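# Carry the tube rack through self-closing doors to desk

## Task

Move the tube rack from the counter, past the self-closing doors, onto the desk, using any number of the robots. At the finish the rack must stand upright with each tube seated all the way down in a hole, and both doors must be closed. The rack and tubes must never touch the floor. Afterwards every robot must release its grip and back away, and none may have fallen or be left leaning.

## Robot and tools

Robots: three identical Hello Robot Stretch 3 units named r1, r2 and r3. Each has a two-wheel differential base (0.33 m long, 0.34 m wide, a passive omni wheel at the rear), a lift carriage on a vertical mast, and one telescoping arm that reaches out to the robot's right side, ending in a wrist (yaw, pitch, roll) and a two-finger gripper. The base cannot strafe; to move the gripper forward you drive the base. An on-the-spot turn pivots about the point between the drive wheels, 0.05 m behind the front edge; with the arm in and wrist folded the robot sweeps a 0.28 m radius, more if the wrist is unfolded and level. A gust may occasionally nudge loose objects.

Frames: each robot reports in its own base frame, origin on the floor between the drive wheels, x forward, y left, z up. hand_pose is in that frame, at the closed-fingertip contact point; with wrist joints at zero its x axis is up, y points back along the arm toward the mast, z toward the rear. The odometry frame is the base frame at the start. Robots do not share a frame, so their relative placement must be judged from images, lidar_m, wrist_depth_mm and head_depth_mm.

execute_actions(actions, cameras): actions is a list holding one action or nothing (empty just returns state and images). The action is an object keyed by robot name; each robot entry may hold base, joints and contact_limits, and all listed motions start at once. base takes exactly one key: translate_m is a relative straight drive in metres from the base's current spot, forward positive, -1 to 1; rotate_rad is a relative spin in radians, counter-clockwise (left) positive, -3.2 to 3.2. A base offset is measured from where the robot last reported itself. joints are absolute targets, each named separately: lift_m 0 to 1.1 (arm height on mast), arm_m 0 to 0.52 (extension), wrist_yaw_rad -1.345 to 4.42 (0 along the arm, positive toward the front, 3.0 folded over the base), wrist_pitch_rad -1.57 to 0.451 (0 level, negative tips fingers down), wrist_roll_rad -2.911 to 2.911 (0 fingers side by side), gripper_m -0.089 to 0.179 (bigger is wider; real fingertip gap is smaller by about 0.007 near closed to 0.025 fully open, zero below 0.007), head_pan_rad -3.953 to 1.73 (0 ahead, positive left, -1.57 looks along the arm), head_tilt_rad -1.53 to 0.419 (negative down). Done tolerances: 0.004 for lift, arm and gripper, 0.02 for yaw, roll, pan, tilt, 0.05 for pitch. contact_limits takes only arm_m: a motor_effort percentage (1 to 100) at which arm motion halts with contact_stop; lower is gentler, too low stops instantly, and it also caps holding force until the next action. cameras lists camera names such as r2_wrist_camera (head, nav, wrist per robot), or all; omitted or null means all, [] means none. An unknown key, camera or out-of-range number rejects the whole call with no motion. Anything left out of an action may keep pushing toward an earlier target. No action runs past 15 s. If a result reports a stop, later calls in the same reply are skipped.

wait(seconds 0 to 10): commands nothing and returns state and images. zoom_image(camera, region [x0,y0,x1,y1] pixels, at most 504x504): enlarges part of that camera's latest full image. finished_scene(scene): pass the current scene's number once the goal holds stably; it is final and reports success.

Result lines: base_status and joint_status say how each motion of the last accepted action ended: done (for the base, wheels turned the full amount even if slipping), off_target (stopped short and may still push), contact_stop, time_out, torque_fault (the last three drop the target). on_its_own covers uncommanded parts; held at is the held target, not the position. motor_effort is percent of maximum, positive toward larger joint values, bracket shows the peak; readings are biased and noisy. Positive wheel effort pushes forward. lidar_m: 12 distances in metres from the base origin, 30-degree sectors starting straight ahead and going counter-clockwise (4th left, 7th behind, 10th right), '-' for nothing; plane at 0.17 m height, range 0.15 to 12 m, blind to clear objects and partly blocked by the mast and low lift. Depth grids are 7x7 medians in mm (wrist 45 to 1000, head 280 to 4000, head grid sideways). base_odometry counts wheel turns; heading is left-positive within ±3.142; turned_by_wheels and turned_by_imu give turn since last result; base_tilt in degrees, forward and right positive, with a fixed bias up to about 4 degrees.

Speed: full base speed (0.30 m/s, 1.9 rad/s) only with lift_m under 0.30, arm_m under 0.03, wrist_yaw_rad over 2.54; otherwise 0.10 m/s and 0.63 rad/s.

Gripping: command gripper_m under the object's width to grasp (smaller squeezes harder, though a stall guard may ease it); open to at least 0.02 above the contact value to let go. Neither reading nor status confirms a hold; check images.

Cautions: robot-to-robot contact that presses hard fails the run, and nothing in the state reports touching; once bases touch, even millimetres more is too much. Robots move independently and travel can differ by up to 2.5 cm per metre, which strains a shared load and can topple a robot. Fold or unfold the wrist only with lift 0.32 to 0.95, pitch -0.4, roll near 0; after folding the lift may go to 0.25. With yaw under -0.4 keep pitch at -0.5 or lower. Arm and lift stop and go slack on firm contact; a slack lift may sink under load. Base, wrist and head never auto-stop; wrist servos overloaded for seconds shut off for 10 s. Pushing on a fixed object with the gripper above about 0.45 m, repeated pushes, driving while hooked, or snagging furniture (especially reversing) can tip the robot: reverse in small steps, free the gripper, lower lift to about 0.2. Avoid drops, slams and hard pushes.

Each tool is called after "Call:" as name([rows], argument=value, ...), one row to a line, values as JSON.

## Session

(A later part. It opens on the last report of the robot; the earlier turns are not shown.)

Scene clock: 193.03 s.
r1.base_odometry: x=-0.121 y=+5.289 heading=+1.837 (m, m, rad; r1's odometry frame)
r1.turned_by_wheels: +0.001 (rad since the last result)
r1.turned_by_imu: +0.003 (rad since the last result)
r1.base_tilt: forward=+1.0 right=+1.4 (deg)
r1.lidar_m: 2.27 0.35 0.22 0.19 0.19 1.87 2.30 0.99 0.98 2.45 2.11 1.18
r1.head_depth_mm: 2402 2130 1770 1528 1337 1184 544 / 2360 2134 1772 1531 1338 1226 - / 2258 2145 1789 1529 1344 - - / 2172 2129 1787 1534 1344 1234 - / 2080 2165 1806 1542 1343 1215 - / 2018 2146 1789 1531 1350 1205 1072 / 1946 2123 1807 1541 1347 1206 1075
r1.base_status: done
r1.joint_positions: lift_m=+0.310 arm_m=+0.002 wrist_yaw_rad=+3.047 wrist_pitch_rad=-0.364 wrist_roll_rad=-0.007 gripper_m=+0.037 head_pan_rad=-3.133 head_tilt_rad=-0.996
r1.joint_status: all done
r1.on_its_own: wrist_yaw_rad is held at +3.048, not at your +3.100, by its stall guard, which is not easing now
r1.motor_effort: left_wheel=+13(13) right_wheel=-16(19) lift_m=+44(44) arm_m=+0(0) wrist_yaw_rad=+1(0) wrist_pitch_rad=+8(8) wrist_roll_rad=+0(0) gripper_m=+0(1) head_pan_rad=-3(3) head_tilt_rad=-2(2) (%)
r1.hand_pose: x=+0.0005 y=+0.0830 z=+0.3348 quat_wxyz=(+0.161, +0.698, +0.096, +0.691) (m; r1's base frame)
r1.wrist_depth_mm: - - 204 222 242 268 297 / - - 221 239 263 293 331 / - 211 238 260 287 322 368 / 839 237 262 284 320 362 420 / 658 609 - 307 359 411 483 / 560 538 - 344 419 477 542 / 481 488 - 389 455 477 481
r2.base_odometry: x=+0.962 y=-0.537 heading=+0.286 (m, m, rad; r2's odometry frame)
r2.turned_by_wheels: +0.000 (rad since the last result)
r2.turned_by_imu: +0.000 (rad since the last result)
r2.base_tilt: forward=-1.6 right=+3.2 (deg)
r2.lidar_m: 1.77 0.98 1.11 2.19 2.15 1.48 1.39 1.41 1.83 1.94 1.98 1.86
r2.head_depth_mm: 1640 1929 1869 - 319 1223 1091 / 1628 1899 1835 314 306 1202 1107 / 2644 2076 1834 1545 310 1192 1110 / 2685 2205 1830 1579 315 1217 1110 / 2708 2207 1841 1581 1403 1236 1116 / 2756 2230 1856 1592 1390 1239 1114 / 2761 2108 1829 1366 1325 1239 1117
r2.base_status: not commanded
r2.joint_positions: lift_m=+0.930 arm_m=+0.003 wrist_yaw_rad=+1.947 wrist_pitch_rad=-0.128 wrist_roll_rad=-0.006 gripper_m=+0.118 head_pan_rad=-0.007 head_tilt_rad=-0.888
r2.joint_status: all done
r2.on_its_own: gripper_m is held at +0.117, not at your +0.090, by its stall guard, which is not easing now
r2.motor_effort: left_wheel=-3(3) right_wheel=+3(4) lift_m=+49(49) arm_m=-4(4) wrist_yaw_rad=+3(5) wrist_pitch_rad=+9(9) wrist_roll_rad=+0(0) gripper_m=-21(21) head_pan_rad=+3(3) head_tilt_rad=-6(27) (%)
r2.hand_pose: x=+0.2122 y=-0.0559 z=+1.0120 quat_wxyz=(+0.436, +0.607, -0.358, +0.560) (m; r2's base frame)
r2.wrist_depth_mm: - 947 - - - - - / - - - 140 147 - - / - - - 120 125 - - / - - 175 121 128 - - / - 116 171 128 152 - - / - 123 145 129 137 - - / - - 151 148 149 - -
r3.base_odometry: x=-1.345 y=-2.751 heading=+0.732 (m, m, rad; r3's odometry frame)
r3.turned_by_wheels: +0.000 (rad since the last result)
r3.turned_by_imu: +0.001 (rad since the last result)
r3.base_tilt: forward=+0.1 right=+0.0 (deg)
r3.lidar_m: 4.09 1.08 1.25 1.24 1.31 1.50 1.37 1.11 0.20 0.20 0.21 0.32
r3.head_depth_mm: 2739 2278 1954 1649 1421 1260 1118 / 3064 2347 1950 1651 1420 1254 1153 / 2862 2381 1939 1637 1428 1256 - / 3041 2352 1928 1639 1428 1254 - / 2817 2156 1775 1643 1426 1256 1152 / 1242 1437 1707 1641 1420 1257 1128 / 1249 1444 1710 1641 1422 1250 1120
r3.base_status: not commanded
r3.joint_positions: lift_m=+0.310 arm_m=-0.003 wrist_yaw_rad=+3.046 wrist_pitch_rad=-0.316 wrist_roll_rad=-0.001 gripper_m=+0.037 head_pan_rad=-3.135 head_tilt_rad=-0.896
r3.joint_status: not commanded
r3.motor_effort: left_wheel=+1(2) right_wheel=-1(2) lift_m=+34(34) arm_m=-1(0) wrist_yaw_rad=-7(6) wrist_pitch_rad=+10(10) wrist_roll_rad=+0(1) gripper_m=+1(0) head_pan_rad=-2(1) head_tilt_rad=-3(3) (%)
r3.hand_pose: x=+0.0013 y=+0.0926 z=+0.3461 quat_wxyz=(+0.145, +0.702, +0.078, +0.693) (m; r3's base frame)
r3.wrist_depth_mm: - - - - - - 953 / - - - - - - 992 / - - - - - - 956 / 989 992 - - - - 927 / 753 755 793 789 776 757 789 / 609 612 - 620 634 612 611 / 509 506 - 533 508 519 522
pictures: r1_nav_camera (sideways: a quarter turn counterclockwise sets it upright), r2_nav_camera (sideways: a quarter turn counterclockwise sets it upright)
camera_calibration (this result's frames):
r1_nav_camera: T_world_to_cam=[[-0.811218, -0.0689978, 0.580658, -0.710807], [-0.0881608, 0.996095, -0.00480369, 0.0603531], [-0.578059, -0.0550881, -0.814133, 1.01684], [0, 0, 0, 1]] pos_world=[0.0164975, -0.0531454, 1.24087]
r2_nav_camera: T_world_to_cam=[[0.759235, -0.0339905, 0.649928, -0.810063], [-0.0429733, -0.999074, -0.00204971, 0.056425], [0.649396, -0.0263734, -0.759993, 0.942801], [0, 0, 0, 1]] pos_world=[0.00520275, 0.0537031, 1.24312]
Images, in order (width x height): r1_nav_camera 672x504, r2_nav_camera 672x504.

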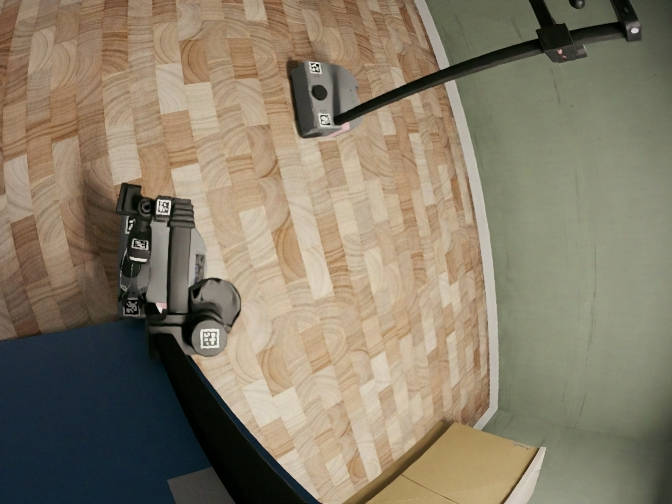

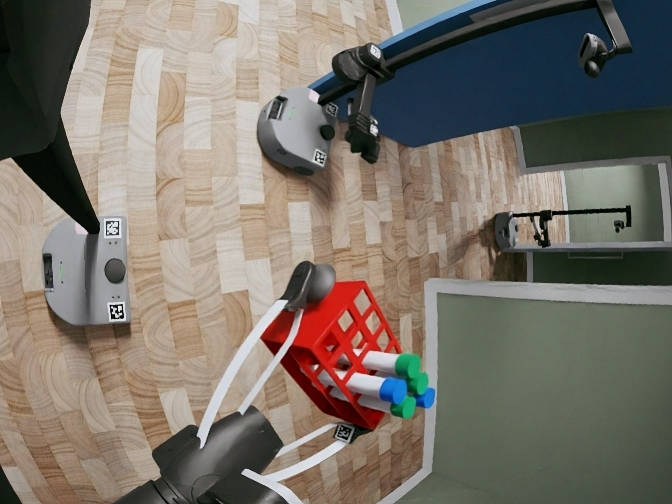

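Call:
execute_actions([
  {"r2":{"base":{"translate_m":0.6}}},
], cameras=["r2_nav_camera"])

Call:
execute_actions([
  {"r2":{"base":{"translate_m":0.55}}},
], cameras=[])

Call:
execute_actions([
  {"r2":{"base":{"rotate_rad":0.4}}},
], cameras=["r2_nav_camera","r1_nav_camera"])

Scene clock: 201.07 s.
r1.base_odometry: x=-0.121 y=+5.289 heading=+1.837 (m, m, rad; r1's odometry frame)
r1.turned_by_wheels: +0.000 (rad since the last result)
r1.turned_by_imu: -0.002 (rad since the last result)
r1.base_tilt: forward=+1.0 right=+1.4 (deg)
r1.lidar_m: 2.26 0.35 0.22 0.19 0.19 1.89 2.29 2.28 0.51 0.57 2.11 1.18
r1.head_depth_mm: 2411 2135 1770 1525 1333 1188 544 / 2348 2131 1781 1525 1335 1226 - / 2266 2131 1783 1531 1342 - - / 2166 2143 1784 1541 1342 1231 - / 2101 2161 1799 1538 1345 1213 - / 2010 2164 1796 1542 1345 1197 1077 / 1949 2115 1804 1546 1348 1201 1068
r1.base_status: not commanded
r1.joint_positions: lift_m=+0.310 arm_m=+0.002 wrist_yaw_rad=+3.047 wrist_pitch_rad=-0.364 wrist_roll_rad=-0.007 gripper_m=+0.037 head_pan_rad=-3.133 head_tilt_rad=-0.996
r1.joint_status: not commanded
r1.on_its_own: wrist_yaw_rad is held at +3.048, not at your +3.100, by its stall guard, which is not easing now
r1.motor_effort: left_wheel=+13(14) right_wheel=-16(16) lift_m=+44(44) arm_m=+0(0) wrist_yaw_rad=+0(0) wrist_pitch_rad=+8(8) wrist_roll_rad=+0(0) gripper_m=+0(1) head_pan_rad=-3(2) head_tilt_rad=-2(2) (%)
r1.hand_pose: x=+0.0005 y=+0.0830 z=+0.3348 quat_wxyz=(+0.161, +0.698, +0.096, +0.691) (m; r1's base frame)
r1.wrist_depth_mm: - - 205 221 242 266 296 / - - 220 238 261 290 329 / - 212 239 260 285 321 369 / 814 237 261 284 317 362 421 / 654 610 - 307 361 409 485 / 558 543 - 342 415 476 545 / 477 494 - 386 451 478 479
r2.base_odometry: x=+1.537 y=-0.367 heading=+0.286 (m, m, rad; r2's odometry frame)
r2.turned_by_wheels: +0.000 (rad since the last result)
r2.turned_by_imu: +0.002 (rad since the last result)
r2.base_tilt: forward=-1.6 right=+3.3 (deg)
r2.lidar_m: 1.17 1.01 0.57 0.77 2.28 2.11 1.98 2.02 2.02 1.89 1.77 1.22
r2.head_depth_mm: 1064 1249 1471 - 319 1228 1091 / 1107 1258 1503 314 306 1205 1102 / 2741 2196 1838 1545 310 1194 1109 / 2442 2207 1848 1583 315 1214 1112 / 2654 2203 1843 1593 1404 1231 1110 / 2786 2225 1850 1592 1400 1240 1115 / 2747 2238 1857 1599 1402 1243 1086
r2.base_status: done
r2.joint_positions: lift_m=+0.930 arm_m=+0.003 wrist_yaw_rad=+1.947 wrist_pitch_rad=-0.128 wrist_roll_rad=-0.006 gripper_m=+0.118 head_pan_rad=-0.007 head_tilt_rad=-0.889
r2.joint_status: not commanded
r2.on_its_own: gripper_m is held at +0.117, not at your +0.090, by its stall guard, which is not easing now
r2.motor_effort: left_wheel=-3(4) right_wheel=+3(8) lift_m=+49(49) arm_m=-4(4) wrist_yaw_rad=+3(2) wrist_pitch_rad=+9(9) wrist_roll_rad=+0(0) gripper_m=-21(21) head_pan_rad=+3(3) head_tilt_rad=-6(6) (%)
r2.hand_pose: x=+0.2122 y=-0.0558 z=+1.0120 quat_wxyz=(+0.436, +0.607, -0.358, +0.560) (m; r2's base frame)
r2.wrist_depth_mm: 718 914 - - - 929 871 / 733 927 - 139 146 951 916 / 776 961 - 120 125 994 976 / 800 968 175 121 127 - 988 / 778 116 172 129 152 - - / - 123 144 129 137 - - / 866 984 152 148 149 - -
r3.base_odometry: x=-1.345 y=-2.751 heading=+0.732 (m, m, rad; r3's odometry frame)
r3.turned_by_wheels: +0.000 (rad since the last result)
r3.turned_by_imu: +0.002 (rad since the last result)
r3.base_tilt: forward=+0.1 right=+0.1 (deg)
r3.lidar_m: 4.09 1.07 1.26 1.24 1.32 1.50 1.37 1.11 0.20 0.20 0.21 0.32
r3.head_depth_mm: 2739 2275 1944 1644 1429 1255 1120 / 3044 2309 1944 1651 1417 1255 1160 / 3078 2379 1961 1648 1413 1259 - / 3082 2389 1951 1640 1422 1259 - / 2795 2182 1769 1648 1417 1253 1159 / 1238 1435 1701 1635 1422 1256 1127 / 1249 1445 1714 1622 1423 1250 1117
r3.base_status: not commanded
r3.joint_positions: lift_m=+0.310 arm_m=-0.003 wrist_yaw_rad=+3.046 wrist_pitch_rad=-0.316 wrist_roll_rad=-0.001 gripper_m=+0.037 head_pan_rad=-3.135 head_tilt_rad=-0.896
r3.joint_status: not commanded
r3.motor_effort: left_wheel=+1(1) right_wheel=-2(2) lift_m=+35(34) arm_m=+0(1) wrist_yaw_rad=-6(6) wrist_pitch_rad=+10(10) wrist_roll_rad=+0(0) gripper_m=+0(0) head_pan_rad=-1(1) head_tilt_rad=-3(2) (%)
r3.hand_pose: x=+0.0013 y=+0.0926 z=+0.3461 quat_wxyz=(+0.145, +0.702, +0.078, +0.693) (m; r3's base frame)
r3.wrist_depth_mm: - - - - - - 964 / - - - - - - 978 / - - - - - - 990 / - 998 - - - - 923 / 769 750 789 792 758 768 783 / 612 604 - 613 639 618 629 / 508 508 - 529 516 517 517
pictures: r2_nav_camera (sideways: a quarter turn counterclockwise sets it upright)
camera_calibration (this result's frames):
r2_nav_camera: T_world_to_cam=[[0.759532, -0.0339927, 0.649581, -0.809614], [-0.0429744, -0.999074, -0.00203328, 0.0564036], [0.649049, -0.026371, -0.760289, 0.943188], [0, 0, 0, 1]] pos_world=[0.00517594, 0.0537033, 1.24312]
Images, in order (width x height): r2_nav_camera 672x504.

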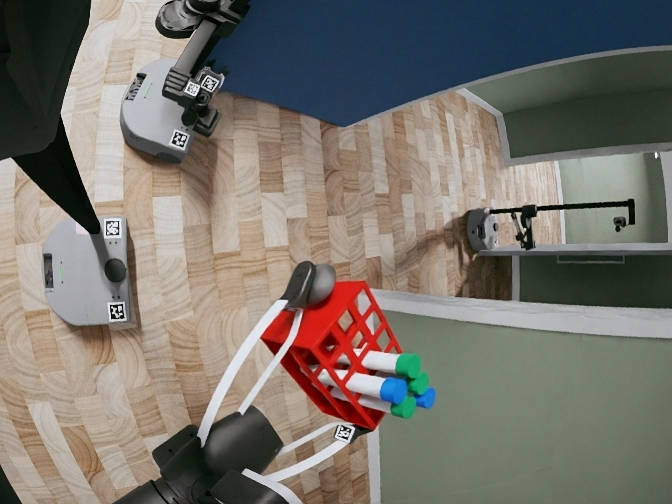

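Scene clock: 207.53 s.
r1.base_odometry: x=-0.121 y=+5.289 heading=+1.837 (m, m, rad; r1's odometry frame)
r1.turned_by_wheels: +0.000 (rad since the last result)
r1.turned_by_imu: -0.001 (rad since the last result)
r1.base_tilt: forward=+1.0 right=+1.4 (deg)
r1.lidar_m: 2.26 0.35 0.22 0.19 0.19 1.89 2.30 2.28 2.51 2.45 0.45 0.46
r1.head_depth_mm: 2418 2133 1777 1525 1334 1190 543 / 2349 2141 1785 1526 1335 1224 - / 2269 2154 1774 1532 1344 - - / 2175 2139 1792 1531 1333 1234 - / 2093 2152 1796 1539 1351 1212 - / 2002 2169 1790 1542 1349 1197 1077 / 1934 2101 1797 1543 1354 1196 1079
r1.base_status: not commanded
r1.joint_positions: lift_m=+0.310 arm_m=+0.002 wrist_yaw_rad=+3.047 wrist_pitch_rad=-0.364 wrist_roll_rad=-0.007 gripper_m=+0.037 head_pan_rad=-3.133 head_tilt_rad=-0.996
r1.joint_status: not commanded
r1.on_its_own: wrist_yaw_rad is held at +3.048, not at your +3.100, by its stall guard, which is not easing now
r1.motor_effort: left_wheel=+13(14) right_wheel=-16(16) lift_m=+44(44) arm_m=+0(0) wrist_yaw_rad=+1(1) wrist_pitch_rad=+8(8) wrist_roll_rad=+0(0) gripper_m=+0(0) head_pan_rad=-3(2) head_tilt_rad=-2(2) (%)
r1.hand_pose: x=+0.0005 y=+0.0830 z=+0.3348 quat_wxyz=(+0.161, +0.698, +0.096, +0.691) (m; r1's base frame)
r1.wrist_depth_mm: - - 204 221 243 266 294 / - - 220 238 264 292 328 / - 211 238 260 287 325 367 / 816 237 260 282 320 362 422 / 662 611 - 307 360 413 488 / 553 537 - 344 415 475 544 / 485 494 - 392 450 475 479
r2.base_odometry: x=+2.065 y=-0.212 heading=+0.286 (m, m, rad; r2's odometry frame)
r2.turned_by_wheels: +0.000 (rad since the last result)
r2.turned_by_imu: +0.002 (rad since the last result)
r2.base_tilt: forward=-1.6 right=+3.2 (deg)
r2.lidar_m: 0.70 1.93 0.73 0.72 0.77 2.68 2.53 2.58 1.98 1.86 0.93 0.64
r2.head_depth_mm: 2239 669 743 - 319 1226 1091 / 2607 2185 1797 314 306 1209 1106 / 2586 2182 1842 1541 310 1190 1107 / 2219 2052 1849 1583 315 1212 1110 / 1922 2075 1854 1587 1403 1234 1116 / 2778 2220 1857 1591 1393 1240 1117 / 2605 2219 1862 1601 1395 1244 1117
r2.base_status: done
r2.joint_positions: lift_m=+0.930 arm_m=+0.003 wrist_yaw_rad=+1.947 wrist_pitch_rad=-0.128 wrist_roll_rad=-0.006 gripper_m=+0.118 head_pan_rad=-0.007 head_tilt_rad=-0.889
r2.joint_status: not commanded
r2.on_its_own: gripper_m is held at +0.117, not at your +0.090, by its stall guard, which is not easing now
r2.motor_effort: left_wheel=-3(4) right_wheel=+3(8) lift_m=+49(49) arm_m=-4(4) wrist_yaw_rad=+2(2) wrist_pitch_rad=+9(9) wrist_roll_rad=+0(0) gripper_m=-21(22) head_pan_rad=+2(3) head_tilt_rad=-5(7) (%)
r2.hand_pose: x=+0.2121 y=-0.0558 z=+1.0120 quat_wxyz=(+0.436, +0.607, -0.358, +0.560) (m; r2's base frame)
r2.wrist_depth_mm: 722 - - - - - 423 / 732 - - 139 146 511 441 / 732 - - 119 125 505 466 / 748 - 174 122 127 510 477 / 735 116 173 129 152 503 499 / - 123 144 129 136 - 520 / 822 931 152 147 150 580 549
r3.base_odometry: x=-1.345 y=-2.751 heading=+0.732 (m, m, rad; r3's odometry frame)
r3.turned_by_wheels: +0.000 (rad since the last result)
r3.turned_by_imu: +0.002 (rad since the last result)
r3.base_tilt: forward=+0.2 right=+0.0 (deg)
r3.lidar_m: 4.07 1.08 1.25 1.23 1.32 1.50 1.37 1.12 0.20 0.20 0.21 0.32
r3.head_depth_mm: 2724 2239 1956 1645 1421 1256 1121 / 3070 2317 1941 1643 1427 1255 1156 / 2967 2227 1945 1636 1421 1252 - / 3084 2241 1925 1641 1416 1253 - / 2830 2161 1776 1649 1420 1254 1151 / 1246 1431 1707 1643 1420 1253 1126 / 1244 1442 1711 1635 1426 1254 1115
r3.base_status: not commanded
r3.joint_positions: lift_m=+0.310 arm_m=-0.003 wrist_yaw_rad=+3.046 wrist_pitch_rad=-0.316 wrist_roll_rad=-0.001 gripper_m=+0.037 head_pan_rad=-3.135 head_tilt_rad=-0.896
r3.joint_status: not commanded
r3.motor_effort: left_wheel=+1(1) right_wheel=-2(2) lift_m=+34(34) arm_m=-1(1) wrist_yaw_rad=-7(6) wrist_pitch_rad=+10(10) wrist_roll_rad=+1(1) gripper_m=+0(0) head_pan_rad=-3(2) head_tilt_rad=-3(3) (%)
r3.hand_pose: x=+0.0013 y=+0.0926 z=+0.3461 quat_wxyz=(+0.145, +0.702, +0.078, +0.693) (m; r3's base frame)
r3.wrist_depth_mm: - - - - - - 956 / - - - - - - 987 / - - - - - - 994 / - - 999 - - - 906 / 748 749 807 806 765 752 777 / 608 609 - 609 642 619 614 / 514 506 - 523 515 516 514
pictures: none
No camera images: the call's "cameras" was empty. Leave "cameras" out to get every camera's image.

Scene clock: 209.13 s.
r1.base_odometry: x=-0.121 y=+5.289 heading=+1.837 (m, m, rad; r1's odometry frame)
r1.turned_by_wheels: +0.000 (rad since the last result)
r1.turned_by_imu: +0.000 (rad since the last result)
r1.base_tilt: forward=+1.1 right=+1.4 (deg)
r1.lidar_m: 2.26 0.35 0.22 0.19 0.19 1.88 2.30 2.28 2.49 2.45 0.47 0.59
r1.head_depth_mm: 2410 2127 1767 1519 1340 1187 544 / 2353 2129 1778 1524 1339 1232 - / 2268 2145 1782 1532 1338 - - / 2155 2150 1788 1542 1342 1229 - / 2085 2159 1795 1543 1345 1213 - / 2010 2162 1807 1533 1341 1198 1072 / 1941 2117 1795 1535 1352 1201 1072
r1.base_status: not commanded
r1.joint_positions: lift_m=+0.310 arm_m=+0.002 wrist_yaw_rad=+3.047 wrist_pitch_rad=-0.364 wrist_roll_rad=-0.007 gripper_m=+0.037 head_pan_rad=-3.133 head_tilt_rad=-0.996
r1.joint_status: not commanded
r1.on_its_own: wrist_yaw_rad is held at +3.048, not at your +3.100, by its stall guard, which is not easing now
r1.motor_effort: left_wheel=+13(14) right_wheel=-16(16) lift_m=+44(44) arm_m=+0(1) wrist_yaw_rad=+1(1) wrist_pitch_rad=+8(8) wrist_roll_rad=+0(0) gripper_m=+0(1) head_pan_rad=-2(2) head_tilt_rad=-3(2) (%)
r1.hand_pose: x=+0.0005 y=+0.0830 z=+0.3348 quat_wxyz=(+0.161, +0.698, +0.096, +0.691) (m; r1's base frame)
r1.wrist_depth_mm: - - 205 222 241 268 295 / - - 221 240 263 291 331 / - 211 238 257 287 323 367 / 837 235 260 283 319 362 421 / 655 620 - 308 360 410 482 / 559 541 - 345 419 478 539 / 478 492 - 389 458 476 481
r2.base_odometry: x=+2.065 y=-0.212 heading=+0.686 (m, m, rad; r2's odometry frame)
r2.turned_by_wheels: +0.400 (rad since the last result)
r2.turned_by_imu: +0.404 (rad since the last result)
r2.base_tilt: forward=-1.6 right=+3.3 (deg)
r2.lidar_m: 1.98 0.76 0.72 0.59 2.75 2.53 2.54 2.08 1.86 1.09 0.66 0.64
r2.head_depth_mm: 2439 1958 1862 - 319 1225 1089 / 2712 2183 1831 314 306 1204 1104 / 2666 2178 1837 1546 310 1191 1109 / 2740 2201 1845 1581 318 1215 1112 / 2536 2207 1850 1588 1402 1238 1111 / 2155 2161 1853 1560 1396 1236 1118 / 1823 1970 1152 1206 1332 1239 1119
r2.base_status: done
r2.joint_positions: lift_m=+0.930 arm_m=+0.003 wrist_yaw_rad=+1.948 wrist_pitch_rad=-0.128 wrist_roll_rad=-0.006 gripper_m=+0.118 head_pan_rad=-0.007 head_tilt_rad=-0.889
r2.joint_status: not commanded
r2.on_its_own: gripper_m is held at +0.117, not at your +0.090, by its stall guard, which is not easing now
r2.motor_effort: left_wheel=-3(6) right_wheel=+3(7) lift_m=+49(49) arm_m=-4(4) wrist_yaw_rad=+1(2) wrist_pitch_rad=+9(9) wrist_roll_rad=+0(0) gripper_m=-21(21) head_pan_rad=+3(3) head_tilt_rad=-5(5) (%)
r2.hand_pose: x=+0.2121 y=-0.0557 z=+1.0120 quat_wxyz=(+0.436, +0.607, -0.358, +0.560) (m; r2's base frame)
r2.wrist_depth_mm: 579 659 824 - - - - / 610 681 851 140 147 - - / 628 738 897 120 126 - - / 644 722 174 122 128 - - / 648 117 172 128 153 - - / - 123 145 129 136 - - / 744 792 152 147 149 - -
r3.base_odometry: x=-1.345 y=-2.751 heading=+0.732 (m, m, rad; r3's odometry frame)
r3.turned_by_wheels: +0.000 (rad since the last result)
r3.turned_by_imu: +0.000 (rad since the last result)
r3.base_tilt: forward=+0.1 right=+0.0 (deg)
r3.lidar_m: 4.09 1.07 1.25 1.23 1.31 1.50 1.37 1.11 0.20 0.20 0.21 0.32
r3.head_depth_mm: 2760 2275 1948 1647 1421 1259 1122 / 3094 2313 1976 1636 1421 1259 1161 / 2941 2216 1953 1641 1417 1253 - / 3101 2161 1938 1634 1419 1259 - / 2807 2149 1774 1646 1420 1257 1154 / 1242 1432 1702 1638 1424 1256 1126 / 1246 1447 1726 1641 1416 1252 1118
r3.base_status: not commanded
r3.joint_positions: lift_m=+0.310 arm_m=-0.003 wrist_yaw_rad=+3.046 wrist_pitch_rad=-0.316 wrist_roll_rad=-0.001 gripper_m=+0.037 head_pan_rad=-3.135 head_tilt_rad=-0.896
r3.joint_status: not commanded
r3.motor_effort: left_wheel=+2(2) right_wheel=-2(2) lift_m=+34(34) arm_m=-1(0) wrist_yaw_rad=-7(7) wrist_pitch_rad=+10(10) wrist_roll_rad=+0(1) gripper_m=+0(0) head_pan_rad=-2(2) head_tilt_rad=-2(2) (%)
r3.hand_pose: x=+0.0013 y=+0.0926 z=+0.3461 quat_wxyz=(+0.145, +0.702, +0.078, +0.693) (m; r3's base frame)
r3.wrist_depth_mm: - - - - - - 972 / - - - - - - 979 / - - - - - - 999 / - - - 993 - - 911 / 752 754 801 793 763 756 779 / 614 611 - 608 644 618 630 / 507 505 - 528 512 517 526
pictures: r1_nav_camera (sideways: a quarter turn counterclockwise sets it upright), r2_nav_camera (sideways: a quarter turn counterclockwise sets it upright)
camera_calibration (this result's frames):
r1_nav_camera: T_world_to_cam=[[-0.811218, -0.068998, 0.580658, -0.710807], [-0.088161, 0.996095, -0.00480369, 0.0603531], [-0.578059, -0.0550883, -0.814133, 1.01684], [0, 0, 0, 1]] pos_world=[0.0164975, -0.0531454, 1.24087]
r2_nav_camera: T_world_to_cam=[[0.759579, -0.0339926, 0.649526, -0.809542], [-0.042974, -0.999074, -0.00203067, 0.0564003], [0.648994, -0.0263703, -0.760336, 0.943249], [0, 0, 0, 1]] pos_world=[0.00517166, 0.0537034, 1.24312]
Images, in order (width x height): r1_nav_camera 672x504, r2_nav_camera 672x504.

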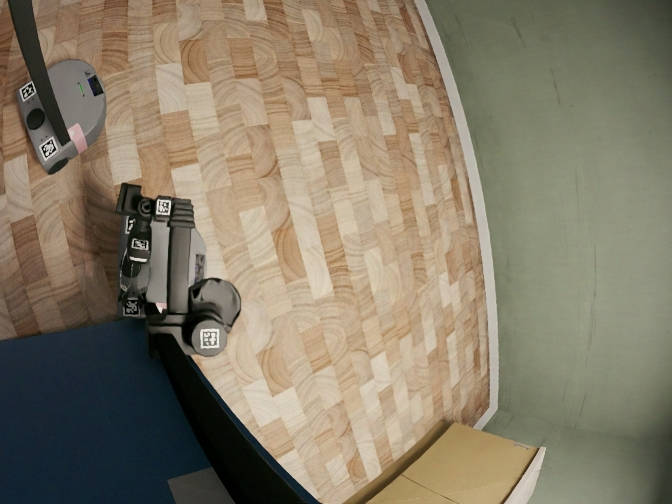

